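# Insert drive module into blue-lit slot and latch it

## Task

Push the drive module fully into the slot in the drive row that sits beneath the blue light, then push its latch handle down until it locks lying flat. Both must stay that way without the robot holding anything in place; at the end, release the parts and move the grippers away.

## Robot and tools

Robot: two 7-joint xArm7 arms, left_arm and right_arm, each ending in a parallel two-finger gripper with a wrist camera. left_arm's base sits at about (-0.026, +0.311, 0) m and right_arm's at about (+0.023, -0.434, 0) m in the scene frame. The names are labels only and do not match left or right in any image.

Scene frame: origin on the table top midway between the arms, +z up, +x outward over the table, left_arm on the +y side. Reported gripper poses use this frame: end_effector_position in metres, end_effector_quat_wxyz, plus linear (m/s) and angular (rad/s) velocities. Reported positions can be slightly wrong, more so at long reach. Gripper axes: the fingers point along the gripper's +z and close along its y. The reported point lies between the closed finger pads, roughly 2 cm short of the tips; closing pushes the tips about 10 mm further along +z.

Command row: 14 numbers, each between -1 and 1, always for both arms: dx, dy, dz, rx, ry, rz, opening for left_arm, then the same seven for right_arm. dx..rz are an offset, not a pose, expressed in that gripper's own axes and measured from its pose at the start of the action. Scale: 1.0 equals 0.6 m for dx, dy, dz and 180 degrees for the rotation; rx, ry, rz form a single rotation vector. Opening is absolute, not an offset: +1 is fully open (0.084 m), -1 is shut. An arm that should stay put gets zeros (or the offset back to where it belongs in the first call of a reply) and the opening it should keep.

execute_actions(actions): actions is a list of actions; each action is a table of 1 to 15 rows, each row one control step of 1/30 s. A table with fewer than 15 rows repeats its final row until 15 steps (0.5 s) have run. All rows of an action are offsets from the same starting pose, not from the row before. The first action of a call starts from the pose given in the latest result. Each step, the commanded pose is clipped to at most 70 mm and 16 degrees from the measured pose, so large offsets need several actions. An empty list just returns the current state and images.

move(target, speed, blocking): target is one 14-number row as above, offsets from the pose in the latest result that showed one. Each gripper travels a straight line toward its target, both finishing together, over 0.5 to 10 s (cut off at 10 s). speed is m/s, 0.002 to 0.5, default 0.25; rotation is capped at twice that value in rad/s. Openings are sent when the move begins. Paths do not avoid obstacles or the other arm, and grippers may lag, drift or overshoot the speed near full stretch. With blocking=false the result comes back after 0.5 s while motion continues; you must call wait or stop before sending new rows or moves. The result adds a move: line giving the ending (done, off_target, moving, held, fault), any limits that acted (paced = the target was clipped; held = a safety check blocked some steps, after which the arm may surge), and each gripper's remaining distance to its target.

wait(seconds): 0 to 10; the arms keep their last command, a running move continues, and it returns early when that move ends. stop(): brakes the running move; it needs stopping room, more at speed; fingers keep moving. zoom_image(camera, region): camera is cam_high, cam_low, cam_left_wrist or cam_right_wrist; region [x0, y0, x1, y1] in pixels from the top-left, no larger than 504 by 504. show_instructions(): shows the reference images. read_manual(section): licence texts, section "licences". finished_scene(scene): ends the given scene for good; the goal must already hold.

Result lines: the state line per arm; Hand target lines (where the controller now drives each gripper); grip_measured (actual finger opening on the command scale); step readings of positions, with HELD marking steps where an arm's command was held back; pose unreachable when a clearance check altered a command; MOTOR HOT at 65 °C and OVER-TEMPERATURE FAULT at 80 °C, when that arm is braked until it cools.

Gripping: to hold something, command an opening well below grip_measured; the bigger the gap, the firmer the squeeze (about 24 N per pad at most). Closing fast can squeeze too hard. Parts being held may get a brief tug, and loose items may be nudged.

Cameras: all four images are 504x504, returned in the order cam_high, cam_low, cam_left_wrist, cam_right_wrist; calibration intrinsics and world-to-camera transforms are supplied and may be off by a few degrees and millimetres.

Avoid: knocking anything off the table; arms touching or shoving each other; fast impacts; aiming far beyond a contact point, which pushes hard. If joint contact torque hits its limit (waist and shoulder 44.5 N m, upper arm roll, elbow and forearm roll 26.7, wrist joints 17.8, held weight included), that arm backs off, freezes for 10 s and drops the rest of the call. Approach the slot and latch slowly, release the module and handle, then retreat.

Each tool is called after ">>>" as name(argument=value, ...) on one line, values as JSON.

## Session

>>> execute_actions(actions=[])

Scene clock: 0.00 s.
left_arm: end_effector_position=(+0.0961, +0.6954, +0.3518) grip_measured=+1.00 end_effector_quat_wxyz=(-0.360, +0.900, +0.216, -0.121) end_effector_velocity=(-0.001, +0.000, -0.001) end_effector_angular_velocity=(-0.002, +0.001, +0.002) | right_arm: end_effector_position=(+0.3130, +0.1157, +0.3618) grip_measured=+1.00 end_effector_quat_wxyz=(-0.095, +0.768, -0.633, -0.016) end_effector_velocity=(-0.000, +0.000, -0.000) end_effector_angular_velocity=(-0.001, -0.001, +0.001)
Joint positions: left_arm=[ 1.22  -0.557 -0.213  0.746  0.692  1.046  0.225  0.084] | right_arm=[ 0.979  0.37  -0.101  1.925  0.032  1.363  2.447  0.084]
Joint velocities: left_arm=[ 0.     0.002  0.001 -0.     0.     0.001 -0.    -0.   ] | right_arm=[ 0.001 -0.    -0.    -0.    -0.001 -0.    -0.    -0.   ]
Hand target (left_arm): +0.096, +0.695, +0.352; -0.360, +0.900, +0.216, -0.121
Hand target (right_arm): +0.313, +0.116, +0.362; -0.095, +0.768, -0.633, -0.016
camera_calibration (this result's frames):
cam_left_wrist: T_world_to_cam=[[0.312393, -0.629999, -0.710993, 0.691489], [-0.873164, -0.485222, 0.0462996, 0.468439], [-0.374158, 0.60635, -0.701673, -0.00984818], [0, 0, 0, 1]] pos_world=[0.189323, 0.668906, 0.463045]
cam_right_wrist: T_world_to_cam=[[-0.97211, -0.194193, -0.131493, 0.408017], [-0.212441, 0.966662, 0.142949, -0.0283207], [0.0993496, 0.166897, -0.980956, 0.436406], [0, 0, 0, 1]] pos_world=[0.347265, 0.0337761, 0.485795]

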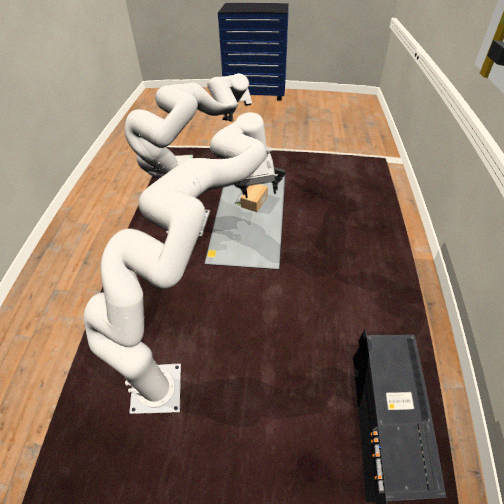

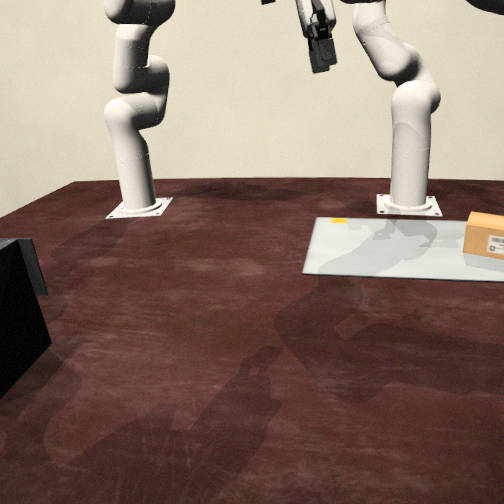

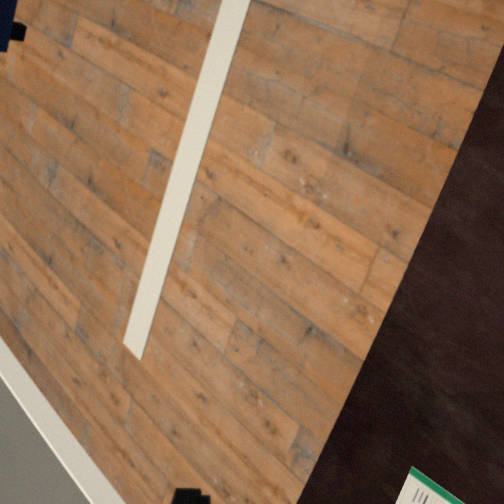

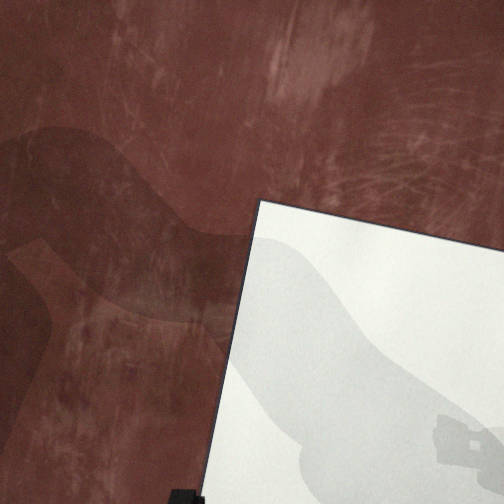

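>>> move(target=[0,0,0,0,0,0,1,0.65,0.13,0,0,0,0,1], speed=0.4)

Scene clock: 7.23 s.
left_arm: end_effector_position=(+0.0961, +0.6954, +0.3518) grip_measured=+1.00 end_effector_quat_wxyz=(-0.360, +0.900, +0.216, -0.121) end_effector_velocity=(-0.000, -0.000, +0.000) end_effector_angular_velocity=(+0.001, -0.001, +0.001) | right_arm: end_effector_position=(+0.3128, -0.2758, +0.2941) grip_measured=+1.00 end_effector_quat_wxyz=(-0.094, +0.769, -0.633, -0.017) end_effector_velocity=(+0.000, -0.003, -0.001) end_effector_angular_velocity=(+0.002, +0.004, -0.006)
Joint positions: left_arm=[ 1.22  -0.557 -0.213  0.746  0.692  1.046  0.225  0.084] | right_arm=[ 0.706 -0.703 -0.355  0.692 -0.151  1.194  2.016  0.084]
Joint velocities: left_arm=[ 0.    -0.001 -0.     0.     0.     0.    -0.001 -0.   ] | right_arm=[-0.007 -0.004 -0.005 -0.004  0.001  0.001 -0.004  0.   ]
Hand target (left_arm): +0.096, +0.695, +0.352; -0.360, +0.900, +0.216, -0.121
Hand target (right_arm): +0.313, -0.277, +0.294; -0.095, +0.768, -0.633, -0.018
Off the commanded pose (left_arm): 0.000 m, 0 deg.
Off the commanded pose (right_arm): 0.002 m, 0 deg.
move: done
camera_calibration (this result's frames):
cam_left_wrist: T_world_to_cam=[[0.312393, -0.629999, -0.710993, 0.691489], [-0.873164, -0.485222, 0.0462996, 0.468439], [-0.374158, 0.60635, -0.701673, -0.00984823], [0, 0, 0, 1]] pos_world=[0.189323, 0.668906, 0.463045]
cam_right_wrist: T_world_to_cam=[[-0.972106, -0.196809, -0.127575, 0.321058], [-0.214438, 0.966132, 0.143547, 0.360032], [0.0950026, 0.1669, -0.981386, 0.436856], [0, 0, 0, 1]] pos_world=[0.347805, -0.357562, 0.418002]

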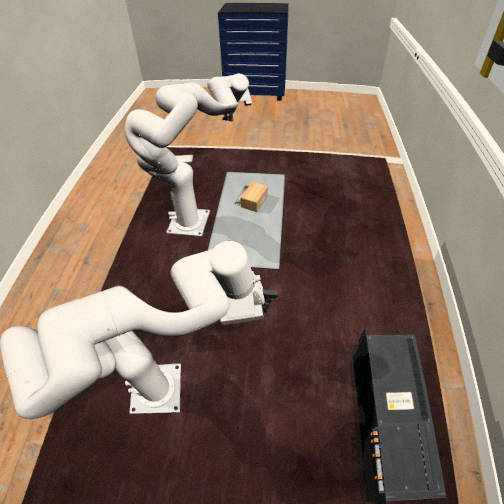

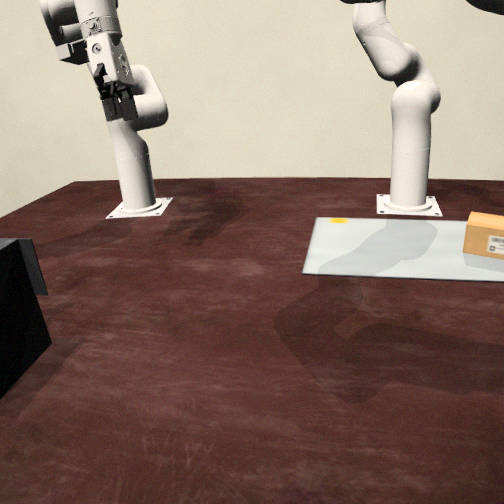

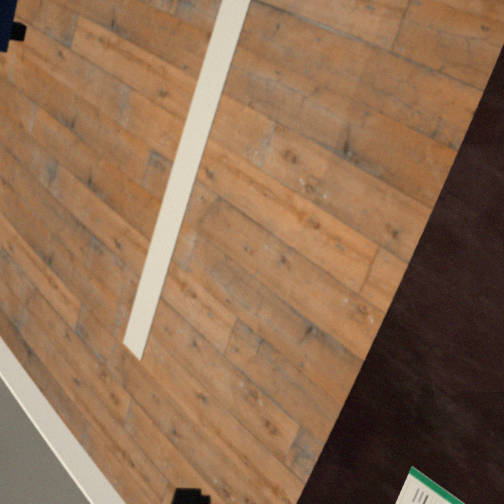

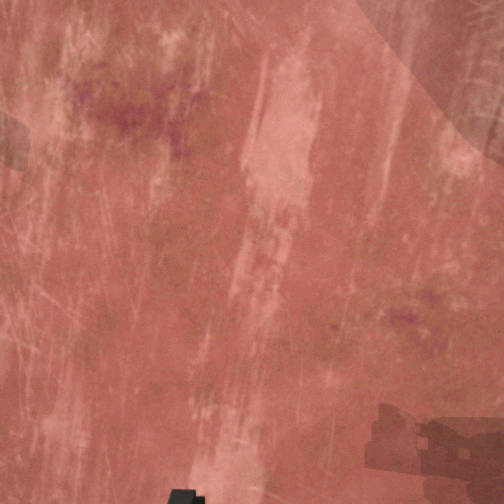

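>>> zoom_image(camera="cam_high", region=[170,140,330,290])

>>> zoom_image(camera="cam_high", region=[330,324,504,504])

Region (170, 140, 330, 290) of cam_high's 504x504 image, scaled by 3.150, with more detail than that image has; it fills the top 472 rows of this view, and the rest is white.

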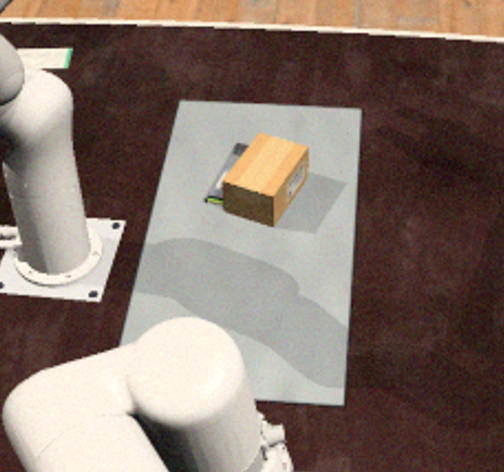

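Region (330, 324, 504, 504) of cam_high's 504x504 image, scaled by 2.800, with more detail than that image has; it fills the left 487 columns of this view, and the rest is white.

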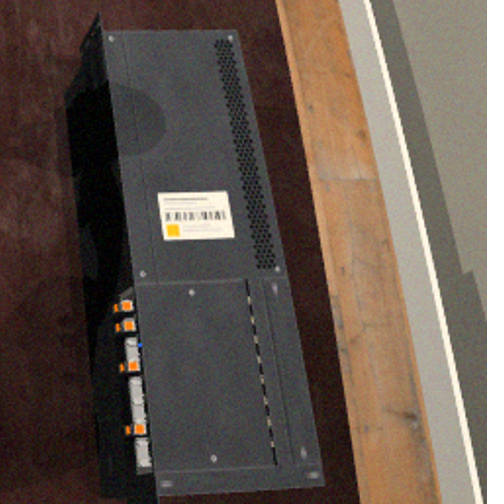

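>>> move(target=[-0.123,0.206,-0.14,-0.236,0.08,0.142,1,0,0,0,0,0,0,1], speed=0.4)

Scene clock: 32.43 s.
left_arm: end_effector_position=(+0.0996, +0.5301, +0.3294) grip_measured=+1.00 end_effector_quat_wxyz=(-0.001, +1.000, -0.001, +0.000) end_effector_velocity=(-0.000, -0.000, -0.000) end_effector_angular_velocity=(-0.003, -0.001, -0.001) | right_arm: end_effector_position=(+0.3128, -0.2758, +0.2941) grip_measured=+1.00 end_effector_quat_wxyz=(-0.094, +0.769, -0.633, -0.017) end_effector_velocity=(-0.000, +0.000, +0.000) end_effector_angular_velocity=(+0.001, -0.000, +0.001)
Joint positions: left_arm=[ 0.925 -0.783  0.104  0.767  0.074  1.545  0.958  0.084] | right_arm=[ 0.706 -0.703 -0.355  0.692 -0.151  1.194  2.016  0.084]
Joint velocities: left_arm=[ 0.001  0.     0.001  0.001 -0.002  0.002  0.003 -0.   ] | right_arm=[ 0.    -0.     0.001  0.     0.001  0.    -0.    -0.   ]
Hand target (left_arm): +0.100, +0.530, +0.329; -0.001, +1.000, -0.001, +0.001
Hand target (right_arm): +0.313, -0.276, +0.294; -0.094, +0.769, -0.633, -0.017
Off the commanded pose (left_arm): 0.000 m, 0 deg.
Off the commanded pose (right_arm): 0.000 m, 0 deg.
move: done
camera_calibration (this result's frames):
cam_left_wrist: T_world_to_cam=[[0.0164058, -0.999731, -0.0163884, 0.566979], [-0.999857, -0.0163375, -0.00429159, 0.17308], [0.0040227, 0.0164564, -0.999856, 0.449241], [0, 0, 0, 1]] pos_world=[0.161947, 0.562261, 0.459211]
cam_right_wrist: T_world_to_cam=[[-0.972107, -0.196804, -0.127577, 0.321062], [-0.214433, 0.966132, 0.143551, 0.360031], [0.0950046, 0.166903, -0.981385, 0.436857], [0, 0, 0, 1]] pos_world=[0.347806, -0.357565, 0.418002]

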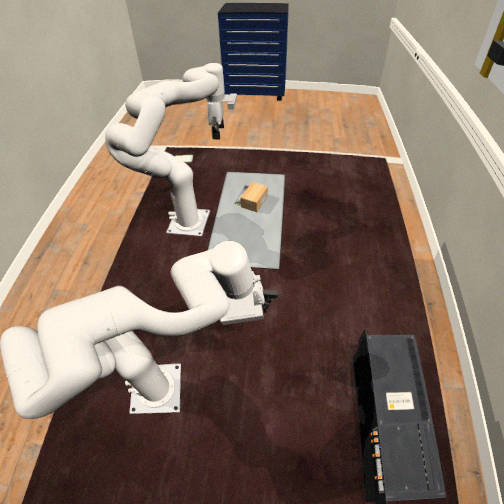

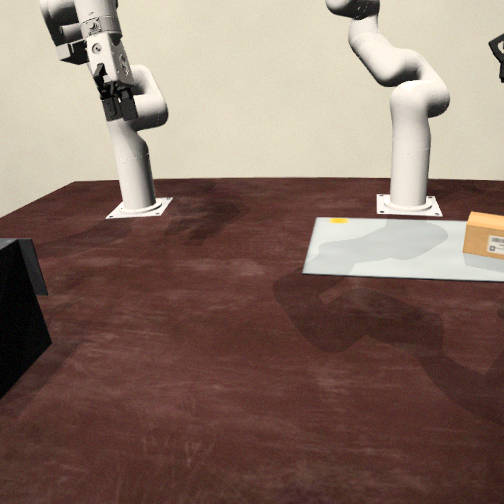

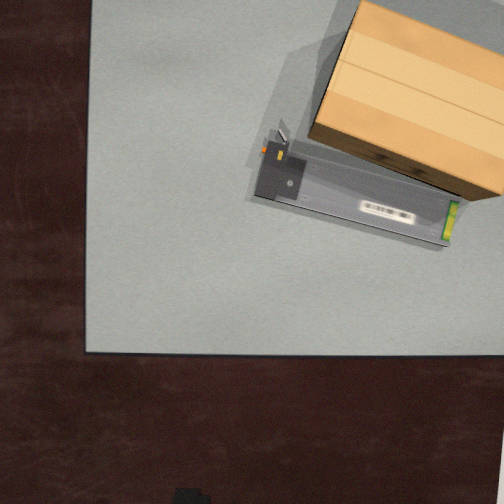

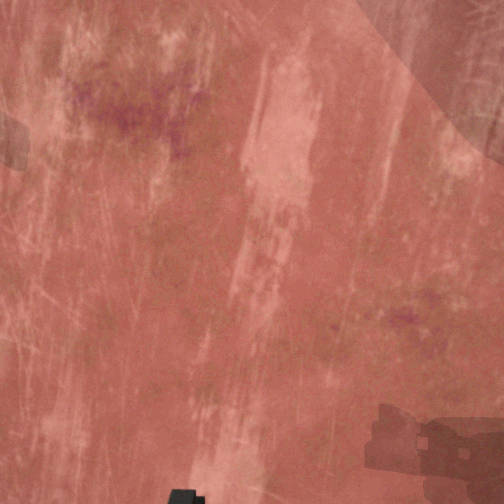

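>>> move(target=[0.15,0.05,0.3,0,0,0.585,-1,0,0,0,0,0,0,1], speed=0.4)

>>> move(target=[0,0,0.158,0,0,0,-1,0,0,0,0,0,0,1])

Scene clock: 50.00 s.
left_arm: end_effector_position=(+0.1900, +0.5010, +0.1494) grip_measured=-1.00 end_effector_quat_wxyz=(+0.001, -0.606, +0.795, +0.000) end_effector_velocity=(-0.001, -0.001, -0.001) end_effector_angular_velocity=(-0.002, +0.002, -0.005) | right_arm: end_effector_position=(+0.3128, -0.2758, +0.2941) grip_measured=+1.00 end_effector_quat_wxyz=(-0.094, +0.769, -0.633, -0.017) end_effector_velocity=(+0.000, -0.000, +0.000) end_effector_angular_velocity=(+0.001, +0.000, -0.001)
Joint positions: left_arm=[ 0.398 -0.587  0.365  0.382  0.246  0.95   2.359  0.   ] | right_arm=[ 0.706 -0.703 -0.355  0.692 -0.151  1.194  2.016  0.084]
Joint velocities: left_arm=[-0.     0.001  0.    -0.003 -0.001 -0.001  0.005  0.   ] | right_arm=[-0.    -0.    -0.001  0.001  0.001  0.    -0.     0.   ]
Hand target (left_arm): +0.190, +0.501, +0.149; +0.001, -0.606, +0.795, +0.000
Hand target (right_arm): +0.313, -0.276, +0.294; -0.094, +0.769, -0.633, -0.017
Off the commanded pose (left_arm): 0.001 m, 0 deg.
Off the commanded pose (right_arm): 0.000 m, 0 deg.
move: done
camera_calibration (this result's frames):
cam_left_wrist: T_world_to_cam=[[-0.968967, 0.246732, -0.0150405, 0.0959898], [0.246783, 0.96907, -0.0015651, -0.468754], [0.0141892, -0.00522828, -0.999886, 0.27831], [0, 0, 0, 1]] pos_world=[0.204742, 0.432026, 0.278988]
cam_right_wrist: T_world_to_cam=[[-0.972107, -0.196804, -0.127577, 0.321062], [-0.214433, 0.966132, 0.143551, 0.360031], [0.0950045, 0.166903, -0.981385, 0.436857], [0, 0, 0, 1]] pos_world=[0.347806, -0.357565, 0.418002]

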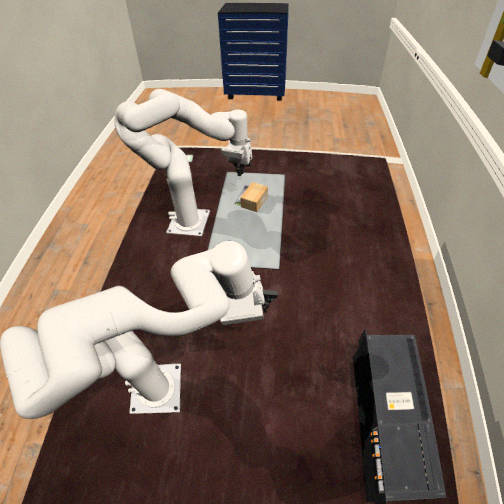

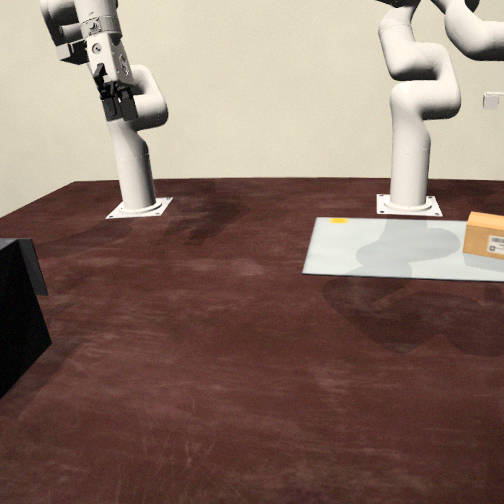

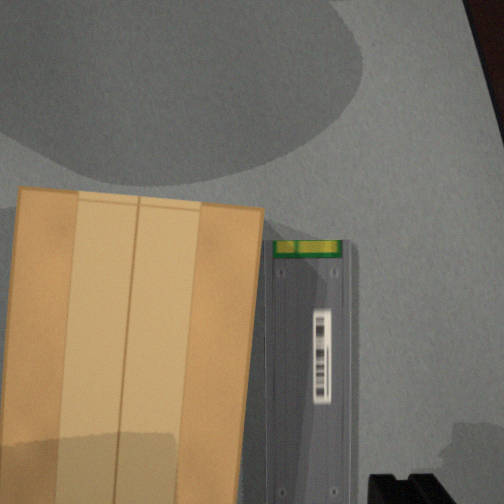

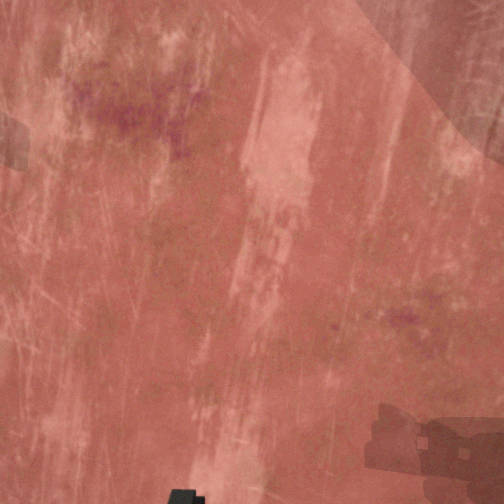

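Scene clock: 50.90 s.
left_arm: end_effector_position=(+0.1906, +0.5018, +0.0548) grip_measured=-1.00 end_effector_quat_wxyz=(+0.002, -0.607, +0.795, +0.001) end_effector_velocity=(-0.002, -0.001, -0.002) end_effector_angular_velocity=(-0.004, +0.004, +0.001) | right_arm: end_effector_position=(+0.3128, -0.2758, +0.2941) grip_measured=+1.00 end_effector_quat_wxyz=(-0.094, +0.769, -0.633, -0.017) end_effector_velocity=(-0.000, +0.000, -0.000) end_effector_angular_velocity=(-0.000, +0.001, +0.002)
Joint positions: left_arm=[ 0.369 -0.29   0.449  0.264  0.247  0.537  2.386  0.   ] | right_arm=[ 0.706 -0.703 -0.355  0.692 -0.151  1.194  2.016  0.084]
Joint velocities: left_arm=[-0.001  0.003  0.002 -0.004 -0.001 -0.001  0.     0.   ] | right_arm=[ 0.003  0.    -0.001 -0.    -0.     0.     0.     0.   ]
Hand target (left_arm): +0.190, +0.502, +0.054; +0.001, -0.606, +0.795, +0.001
Hand target (right_arm): +0.313, -0.276, +0.294; -0.094, +0.769, -0.633, -0.017
Off the commanded pose (left_arm): 0.001 m, 0 deg.
Off the commanded pose (right_arm): 0.000 m, 0 deg.
move: done
camera_calibration (this result's frames):
cam_left_wrist: T_world_to_cam=[[-0.96901, 0.246538, -0.0154737, 0.0950998], [0.246569, 0.969125, -0.000139259, -0.46985], [0.0149616, -0.00395028, -0.99988, 0.182996], [0, 0, 0, 1]] pos_world=[0.205265, 0.43262, 0.184381]
cam_right_wrist: T_world_to_cam=[[-0.972107, -0.196804, -0.127576, 0.321062], [-0.214433, 0.966132, 0.143551, 0.360031], [0.0950044, 0.166903, -0.981385, 0.436857], [0, 0, 0, 1]] pos_world=[0.347806, -0.357565, 0.418002]

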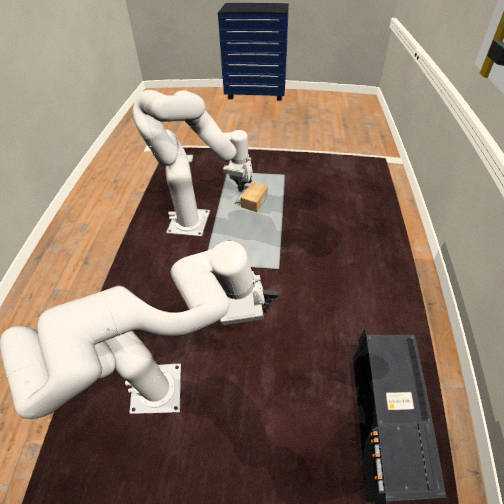

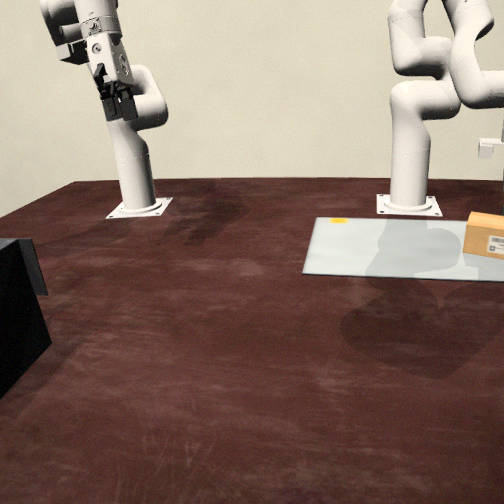

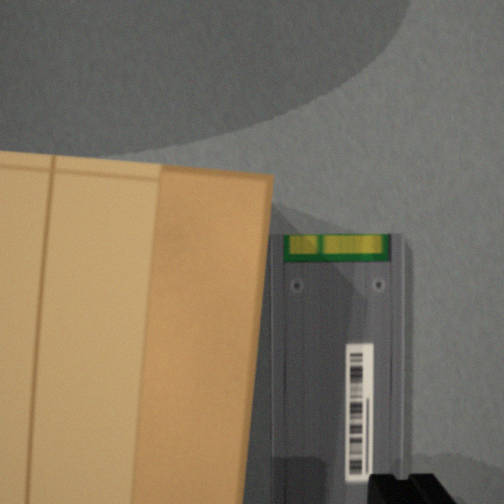

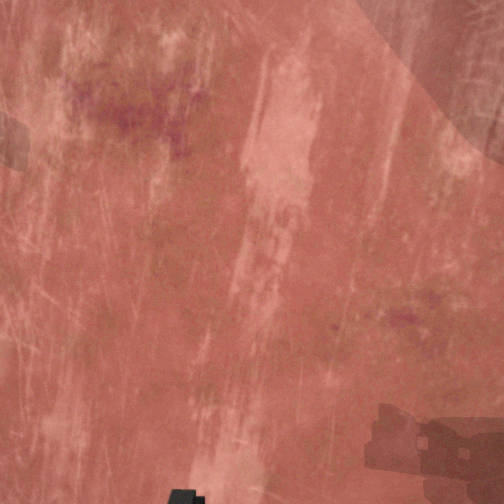

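>>> move(target=[0,-0.11,0,0,0,0,-1,0,0,0,0,0,0,1], speed=0.06)

>>> move(target=[0.04,-0.022,-0.03,0,0,0,0.35,0,0,0,0,0,0,1], speed=0.1)

Scene clock: 57.30 s.
left_arm: end_effector_position=(+0.2542, +0.4841, +0.0549) grip_measured=-1.00 end_effector_quat_wxyz=(+0.001, -0.607, +0.795, +0.000) end_effector_velocity=(+0.000, +0.000, -0.000) end_effector_angular_velocity=(-0.000, +0.000, +0.001) | right_arm: end_effector_position=(+0.3128, -0.2758, +0.2941) grip_measured=+1.00 end_effector_quat_wxyz=(-0.094, +0.769, -0.633, -0.017) end_effector_velocity=(+0.000, -0.000, -0.001) end_effector_angular_velocity=(-0.001, +0.001, +0.000)
Joint positions: left_arm=[ 0.234 -0.136  0.378  0.396  0.102  0.522  2.317  0.   ] | right_arm=[ 0.706 -0.703 -0.355  0.692 -0.151  1.194  2.016  0.084]
Joint velocities: left_arm=[-0.     0.001  0.     0.001 -0.001  0.    -0.001  0.   ] | right_arm=[ 0.002  0.    -0.002 -0.    -0.001  0.    -0.    -0.   ]
Hand target (left_arm): +0.254, +0.484, +0.055; +0.002, -0.606, +0.795, +0.000
Hand target (right_arm): +0.313, -0.276, +0.294; -0.094, +0.769, -0.633, -0.017
Off the commanded pose (left_arm): 0.000 m, 0 deg.
Off the commanded pose (right_arm): 0.000 m, 0 deg.
move: done
camera_calibration (this result's frames):
cam_left_wrist: T_world_to_cam=[[-0.969068, 0.246304, -0.0155521, 0.161192], [0.246341, 0.969183, -0.000498222, -0.468386], [0.0149501, -0.00431393, -0.999879, 0.18222], [0, 0, 0, 1]] pos_world=[0.268864, 0.415035, 0.184471]
cam_right_wrist: T_world_to_cam=[[-0.972107, -0.196804, -0.127576, 0.321062], [-0.214433, 0.966132, 0.143551, 0.360031], [0.0950044, 0.166903, -0.981386, 0.436857], [0, 0, 0, 1]] pos_world=[0.347806, -0.357565, 0.418002]

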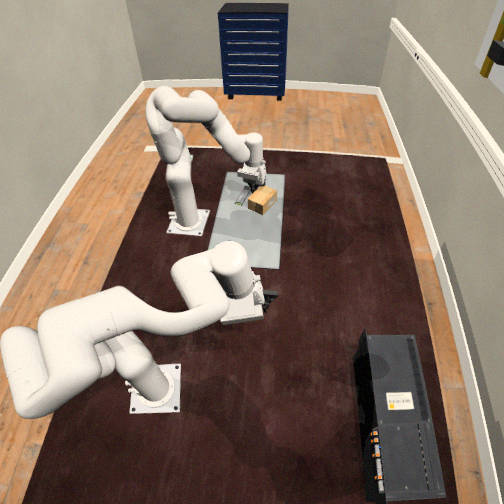

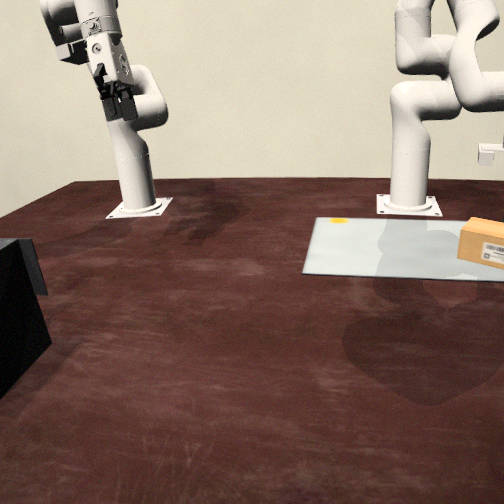

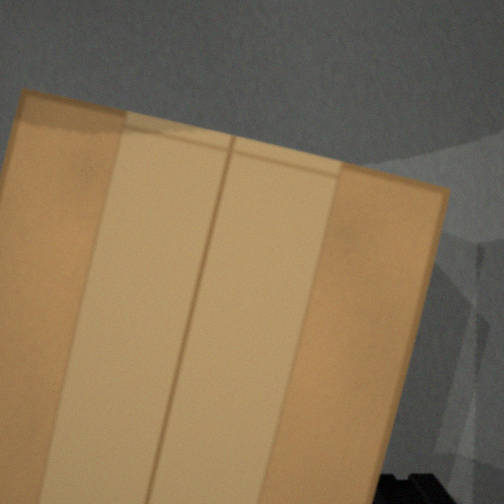

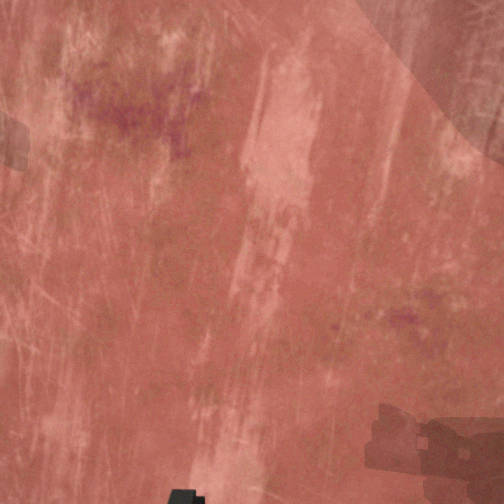

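Scene clock: 58.07 s.
left_arm: end_effector_position=(+0.2603, +0.4575, +0.0727) grip_measured=+0.34 end_effector_quat_wxyz=(+0.001, -0.607, +0.795, +0.000) end_effector_velocity=(-0.000, -0.000, +0.000) end_effector_angular_velocity=(+0.000, +0.001, +0.001) | right_arm: end_effector_position=(+0.3128, -0.2758, +0.2941) grip_measured=+1.00 end_effector_quat_wxyz=(-0.094, +0.769, -0.633, -0.017) end_effector_velocity=(-0.000, +0.000, -0.000) end_effector_angular_velocity=(+0.001, +0.001, -0.000)
Joint positions: left_arm=[ 0.211 -0.223  0.321  0.383  0.127  0.596  2.217  0.059] | right_arm=[ 0.706 -0.703 -0.355  0.692 -0.151  1.194  2.016  0.084]
Joint velocities: left_arm=[-0.001 -0.     0.     0.     0.001  0.001 -0.003 -0.   ] | right_arm=[ 0.001 -0.    -0.001 -0.     0.001 -0.     0.     0.   ]
Hand target (left_arm): +0.260, +0.457, +0.073; +0.001, -0.607, +0.795, +0.000
Hand target (right_arm): +0.313, -0.276, +0.294; -0.094, +0.769, -0.633, -0.017
Off the commanded pose (left_arm): 0.000 m, 0 deg.
Off the commanded pose (right_arm): 0.000 m, 0 deg.
move: done
camera_calibration (this result's frames):
cam_left_wrist: T_world_to_cam=[[-0.969169, 0.245925, -0.0152558, 0.17416], [0.245968, 0.969278, -0.000933485, -0.443935], [0.0145575, -0.00465714, -0.999883, 0.200075], [0, 0, 0, 1]] pos_world=[0.275071, 0.388398, 0.202294]
cam_right_wrist: T_world_to_cam=[[-0.972107, -0.196804, -0.127576, 0.321061], [-0.214433, 0.966132, 0.14355, 0.360031], [0.0950044, 0.166903, -0.981386, 0.436857], [0, 0, 0, 1]] pos_world=[0.347806, -0.357564, 0.418002]

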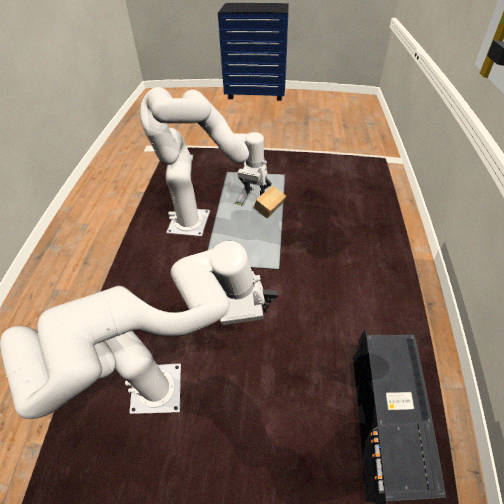

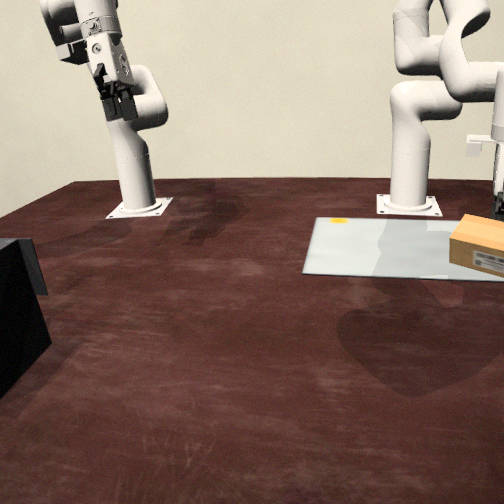

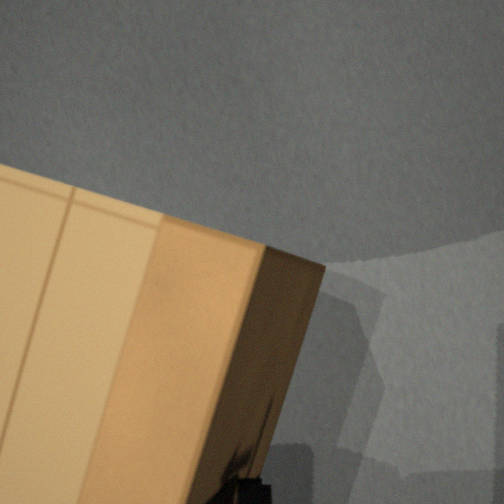

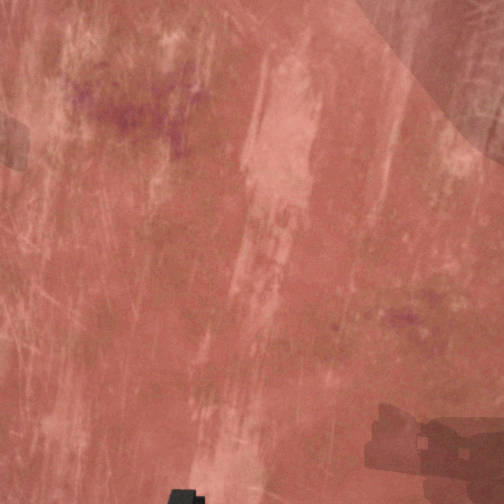

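>>> move(target=[0.024,0.111,0,0,0,0,0.35,0,0,0,0,0,0,1], speed=0.15)

Scene clock: 63.93 s.
left_arm: end_effector_position=(+0.1924, +0.4613, +0.0727) grip_measured=+0.34 end_effector_quat_wxyz=(+0.001, -0.607, +0.795, +0.001) end_effector_velocity=(-0.003, -0.001, -0.002) end_effector_angular_velocity=(-0.004, +0.006, -0.001) | right_arm: end_effector_position=(+0.3128, -0.2758, +0.2941) grip_measured=+1.00 end_effector_quat_wxyz=(-0.094, +0.769, -0.633, -0.017) end_effector_velocity=(+0.000, -0.000, +0.000) end_effector_angular_velocity=(-0.001, -0.002, +0.001)
Joint positions: left_arm=[ 0.341 -0.456  0.362  0.202  0.263  0.646  2.255  0.059] | right_arm=[ 0.706 -0.703 -0.355  0.692 -0.151  1.194  2.016  0.084]
Joint velocities: left_arm=[ 0.001  0.     0.001 -0.005  0.001  0.002  0.001  0.   ] | right_arm=[ 0.    -0.001  0.001 -0.    -0.002  0.     0.    -0.   ]
Hand target (left_arm): +0.192, +0.461, +0.073; +0.001, -0.607, +0.795, +0.000
Hand target (right_arm): +0.313, -0.276, +0.294; -0.094, +0.769, -0.633, -0.017
Off the commanded pose (left_arm): 0.000 m, 0 deg.
Off the commanded pose (right_arm): 0.000 m, 0 deg.
move: done
camera_calibration (this result's frames):
cam_left_wrist: T_world_to_cam=[[-0.969071, 0.246308, -0.0152832, 0.107262], [0.246345, 0.969182, -0.0005401, -0.431069], [0.0146792, -0.00428834, -0.999883, 0.200841], [0, 0, 0, 1]] pos_world=[0.207188, 0.392226, 0.202224]
cam_right_wrist: T_world_to_cam=[[-0.972107, -0.196804, -0.127577, 0.321062], [-0.214433, 0.966132, 0.14355, 0.360031], [0.0950046, 0.166903, -0.981385, 0.436857], [0, 0, 0, 1]] pos_world=[0.347806, -0.357565, 0.418002]

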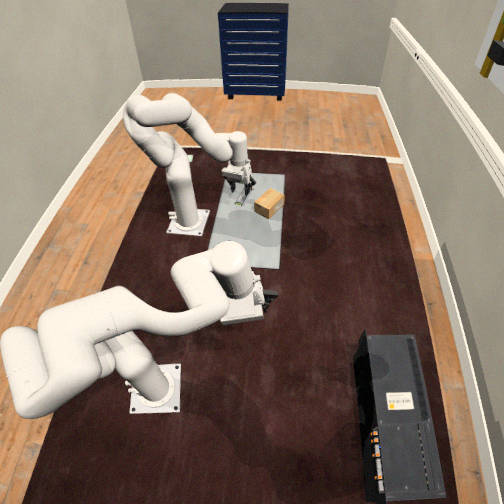

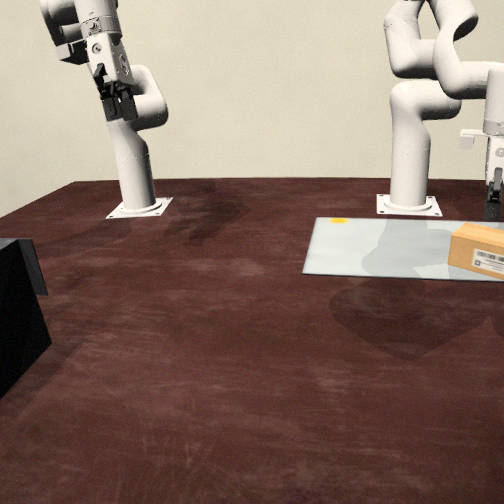

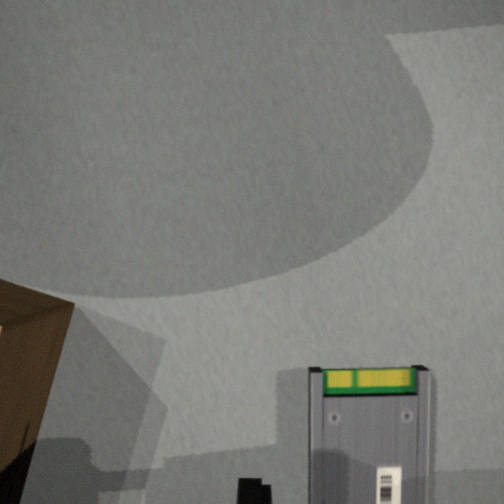

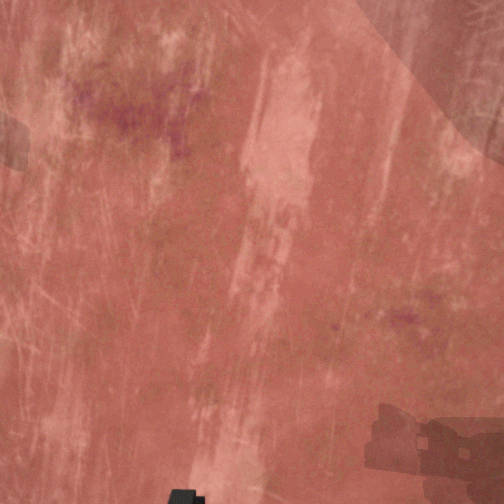

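>>> move(target=[0,0,0.081,0,0,0,0.35,0,0,0,0,0,0,1], speed=0.1)

>>> move(target=[0,0,0,0,0,0,-1,0,0,0,0,0,0,1])

>>> move(target=[0,0,-0.35,0,0,0,-1,0,0,0,0,0,0,1])

Scene clock: 70.67 s.
left_arm: end_effector_position=(+0.1929, +0.4618, +0.0242) grip_measured=+0.34 end_effector_quat_wxyz=(+0.002, -0.607, +0.795, +0.001) end_effector_velocity=(-0.001, -0.001, -0.001) end_effector_angular_velocity=(-0.002, +0.003, +0.002) | right_arm: end_effector_position=(+0.3128, -0.2758, +0.2941) grip_measured=+1.00 end_effector_quat_wxyz=(-0.094, +0.769, -0.633, -0.017) end_effector_velocity=(-0.000, -0.000, -0.000) end_effector_angular_velocity=(+0.001, +0.001, -0.000)
Joint positions: left_arm=[ 0.307 -0.224  0.404  0.175  0.237  0.387  2.28   0.059] | right_arm=[ 0.706 -0.703 -0.355  0.692 -0.151  1.194  2.016  0.084]
Joint velocities: left_arm=[-0.     0.002  0.002 -0.002 -0.001 -0.001 -0.     0.   ] | right_arm=[ 0.     0.    -0.001  0.     0.001  0.    -0.    -0.   ]
Hand target (left_arm): +0.193, +0.462, +0.024; +0.001, -0.607, +0.795, +0.001
Hand target (right_arm): +0.313, -0.276, +0.294; -0.094, +0.769, -0.633, -0.017
Off the commanded pose (left_arm): 0.001 m, 0 deg.
Off the commanded pose (right_arm): 0.000 m, 0 deg.
move: done
camera_calibration (this result's frames):
cam_left_wrist: T_world_to_cam=[[-0.96908, 0.246245, -0.015723, 0.106897], [0.246269, 0.969201, 0.000406601, -0.431677], [0.0153389, -0.00347806, -0.999876, 0.151886], [0, 0, 0, 1]] pos_world=[0.20757, 0.392587, 0.153724]
cam_right_wrist: T_world_to_cam=[[-0.972107, -0.196804, -0.127576, 0.321062], [-0.214433, 0.966132, 0.143551, 0.360031], [0.0950045, 0.166903, -0.981385, 0.436857], [0, 0, 0, 1]] pos_world=[0.347806, -0.357565, 0.418002]

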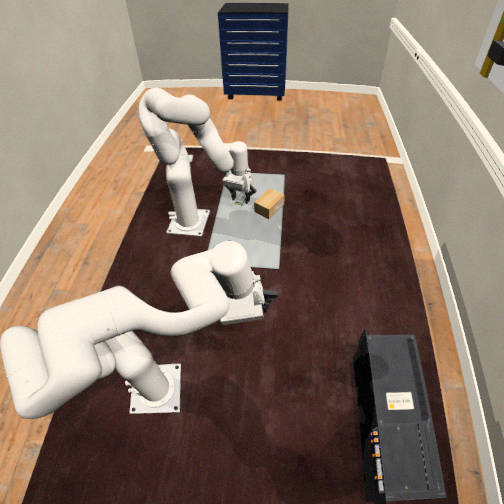

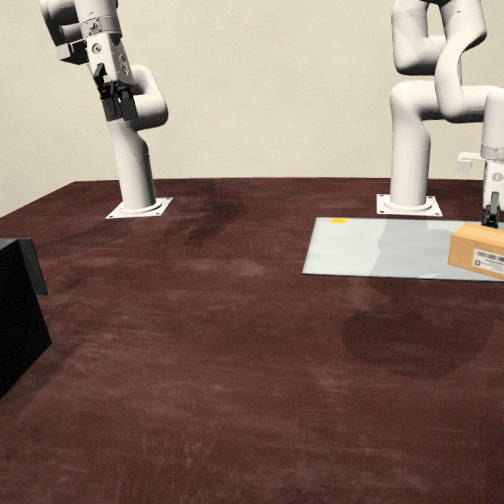

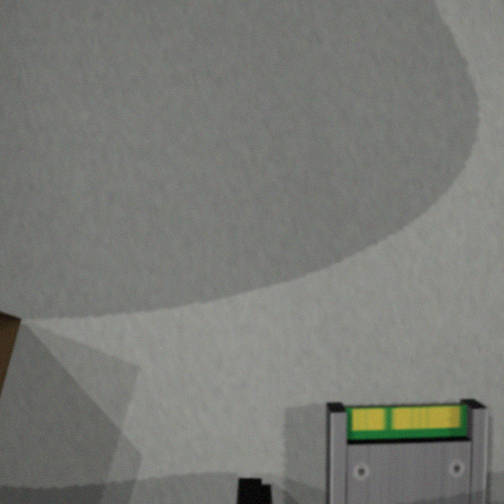

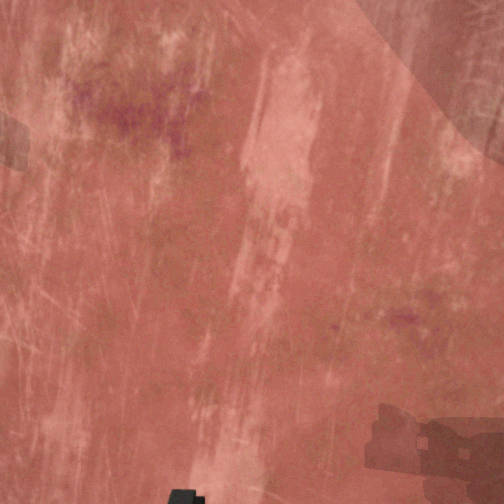

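Scene clock: 71.17 s.
left_arm: end_effector_position=(+0.1930, +0.4619, +0.0243) grip_measured=-0.24 end_effector_quat_wxyz=(+0.002, -0.607, +0.795, +0.001) end_effector_velocity=(-0.000, -0.000, -0.000) end_effector_angular_velocity=(+0.000, +0.001, -0.001) | right_arm: end_effector_position=(+0.3128, -0.2758, +0.2941) grip_measured=+1.00 end_effector_quat_wxyz=(-0.094, +0.769, -0.633, -0.017) end_effector_velocity=(+0.000, -0.000, -0.000) end_effector_angular_velocity=(+0.001, +0.001, -0.002)
Joint positions: left_arm=[ 0.308 -0.224  0.404  0.175  0.237  0.387  2.28   0.034] | right_arm=[ 0.706 -0.703 -0.355  0.692 -0.151  1.194  2.016  0.084]
Joint velocities: left_arm=[-0.     0.001 -0.001 -0.     0.001 -0.     0.     0.   ] | right_arm=[-0.     0.    -0.002  0.001  0.     0.    -0.     0.   ]
Hand target (left_arm): +0.193, +0.462, +0.024; +0.002, -0.607, +0.795, +0.001
Hand target (right_arm): +0.313, -0.276, +0.294; -0.094, +0.769, -0.633, -0.017
Off the commanded pose (left_arm): 0.000 m, 0 deg.
Off the commanded pose (right_arm): 0.000 m, 0 deg.
move: done
camera_calibration (this result's frames):
cam_left_wrist: T_world_to_cam=[[-0.969084, 0.246217, -0.015953, 0.106996], [0.246238, 0.969209, 0.000608577, -0.431773], [0.0156116, -0.00333848, -0.999873, 0.151854], [0, 0, 0, 1]] pos_world=[0.207636, 0.392641, 0.153805]
cam_right_wrist: T_world_to_cam=[[-0.972107, -0.196804, -0.127576, 0.321062], [-0.214433, 0.966132, 0.143551, 0.360031], [0.0950045, 0.166903, -0.981385, 0.436857], [0, 0, 0, 1]] pos_world=[0.347806, -0.357565, 0.418002]

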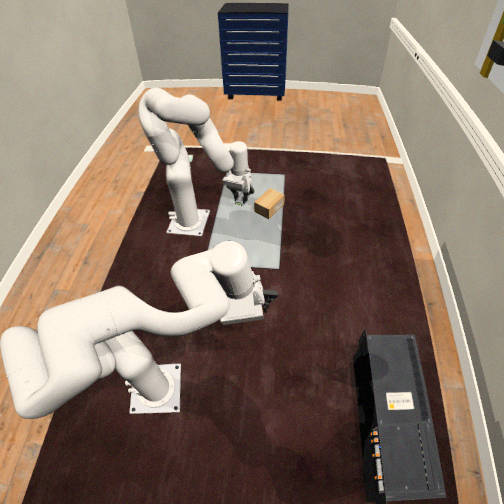

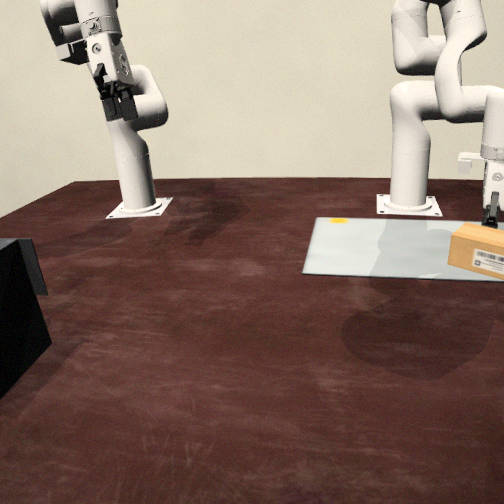

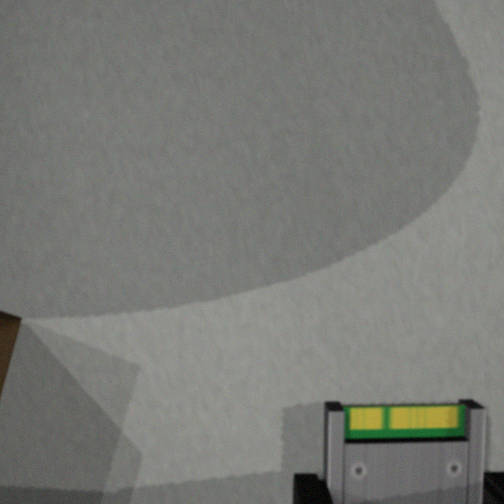

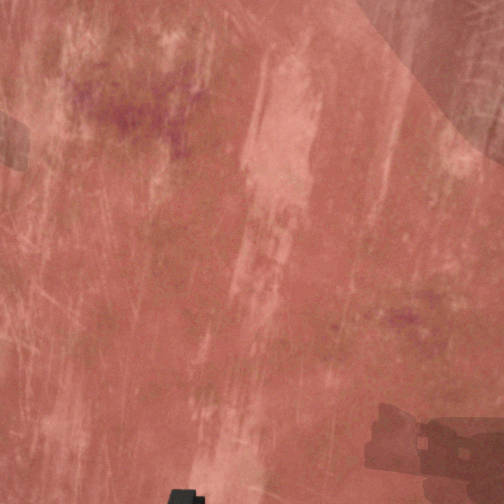

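Scene clock: 72.47 s.
left_arm: end_effector_position=(+0.1915, +0.4603, +0.2337) grip_measured=-0.24 end_effector_quat_wxyz=(+0.001, -0.606, +0.795, +0.000) end_effector_velocity=(+0.003, +0.002, +0.006) end_effector_angular_velocity=(+0.007, -0.014, +0.000) | right_arm: end_effector_position=(+0.3128, -0.2758, +0.2941) grip_measured=+1.00 end_effector_quat_wxyz=(-0.094, +0.769, -0.633, -0.017) end_effector_velocity=(+0.000, -0.000, -0.000) end_effector_angular_velocity=(-0.000, +0.001, -0.001)
Joint positions: left_arm=[ 0.326 -0.779  0.255  0.51   0.186  1.276  2.252  0.034] | right_arm=[ 0.706 -0.703 -0.355  0.692 -0.151  1.194  2.016  0.084]
Joint velocities: left_arm=[-0.    -0.005 -0.001  0.011 -0.     0.001  0.001  0.   ] | right_arm=[-0.     0.    -0.001 -0.    -0.     0.    -0.    -0.   ]
Hand target (left_arm): +0.192, +0.461, +0.235; +0.002, -0.606, +0.795, -0.000
Hand target (right_arm): +0.313, -0.276, +0.294; -0.094, +0.769, -0.633, -0.017
Off the commanded pose (left_arm): 0.001 m, 0 deg.
Off the commanded pose (right_arm): 0.000 m, 0 deg.
move: done
camera_calibration (this result's frames):
cam_left_wrist: T_world_to_cam=[[-0.968952, 0.246783, -0.0151603, 0.108807], [0.246841, 0.969054, -0.00207809, -0.429471], [0.0141783, -0.00575576, -0.999883, 0.362651], [0, 0, 0, 1]] pos_world=[0.206298, 0.391416, 0.363365]
cam_right_wrist: T_world_to_cam=[[-0.972107, -0.196804, -0.127576, 0.321061], [-0.214434, 0.966132, 0.14355, 0.360032], [0.0950045, 0.166903, -0.981386, 0.436857], [0, 0, 0, 1]] pos_world=[0.347806, -0.357565, 0.418002]

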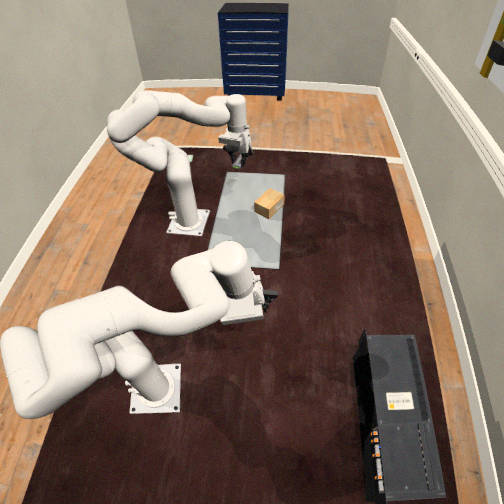

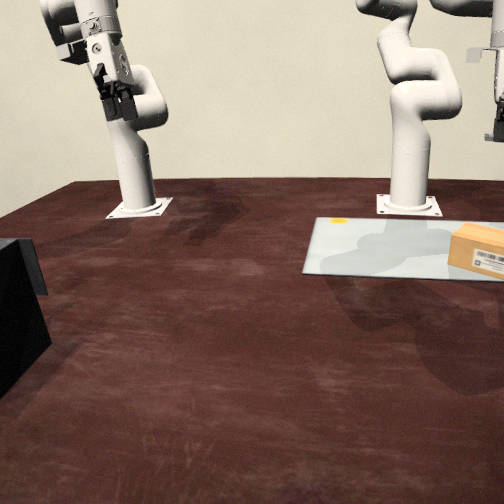

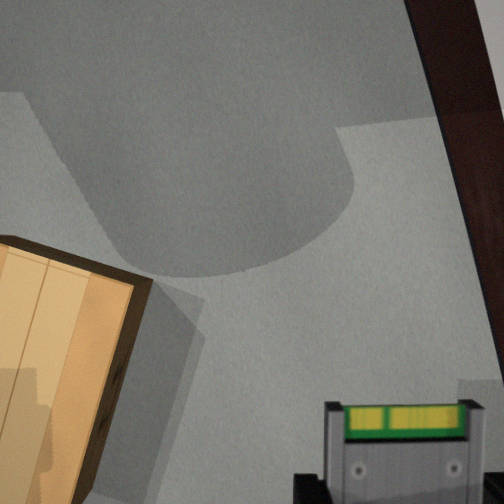

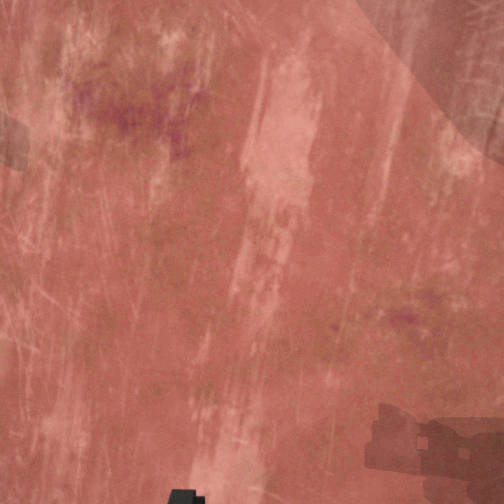

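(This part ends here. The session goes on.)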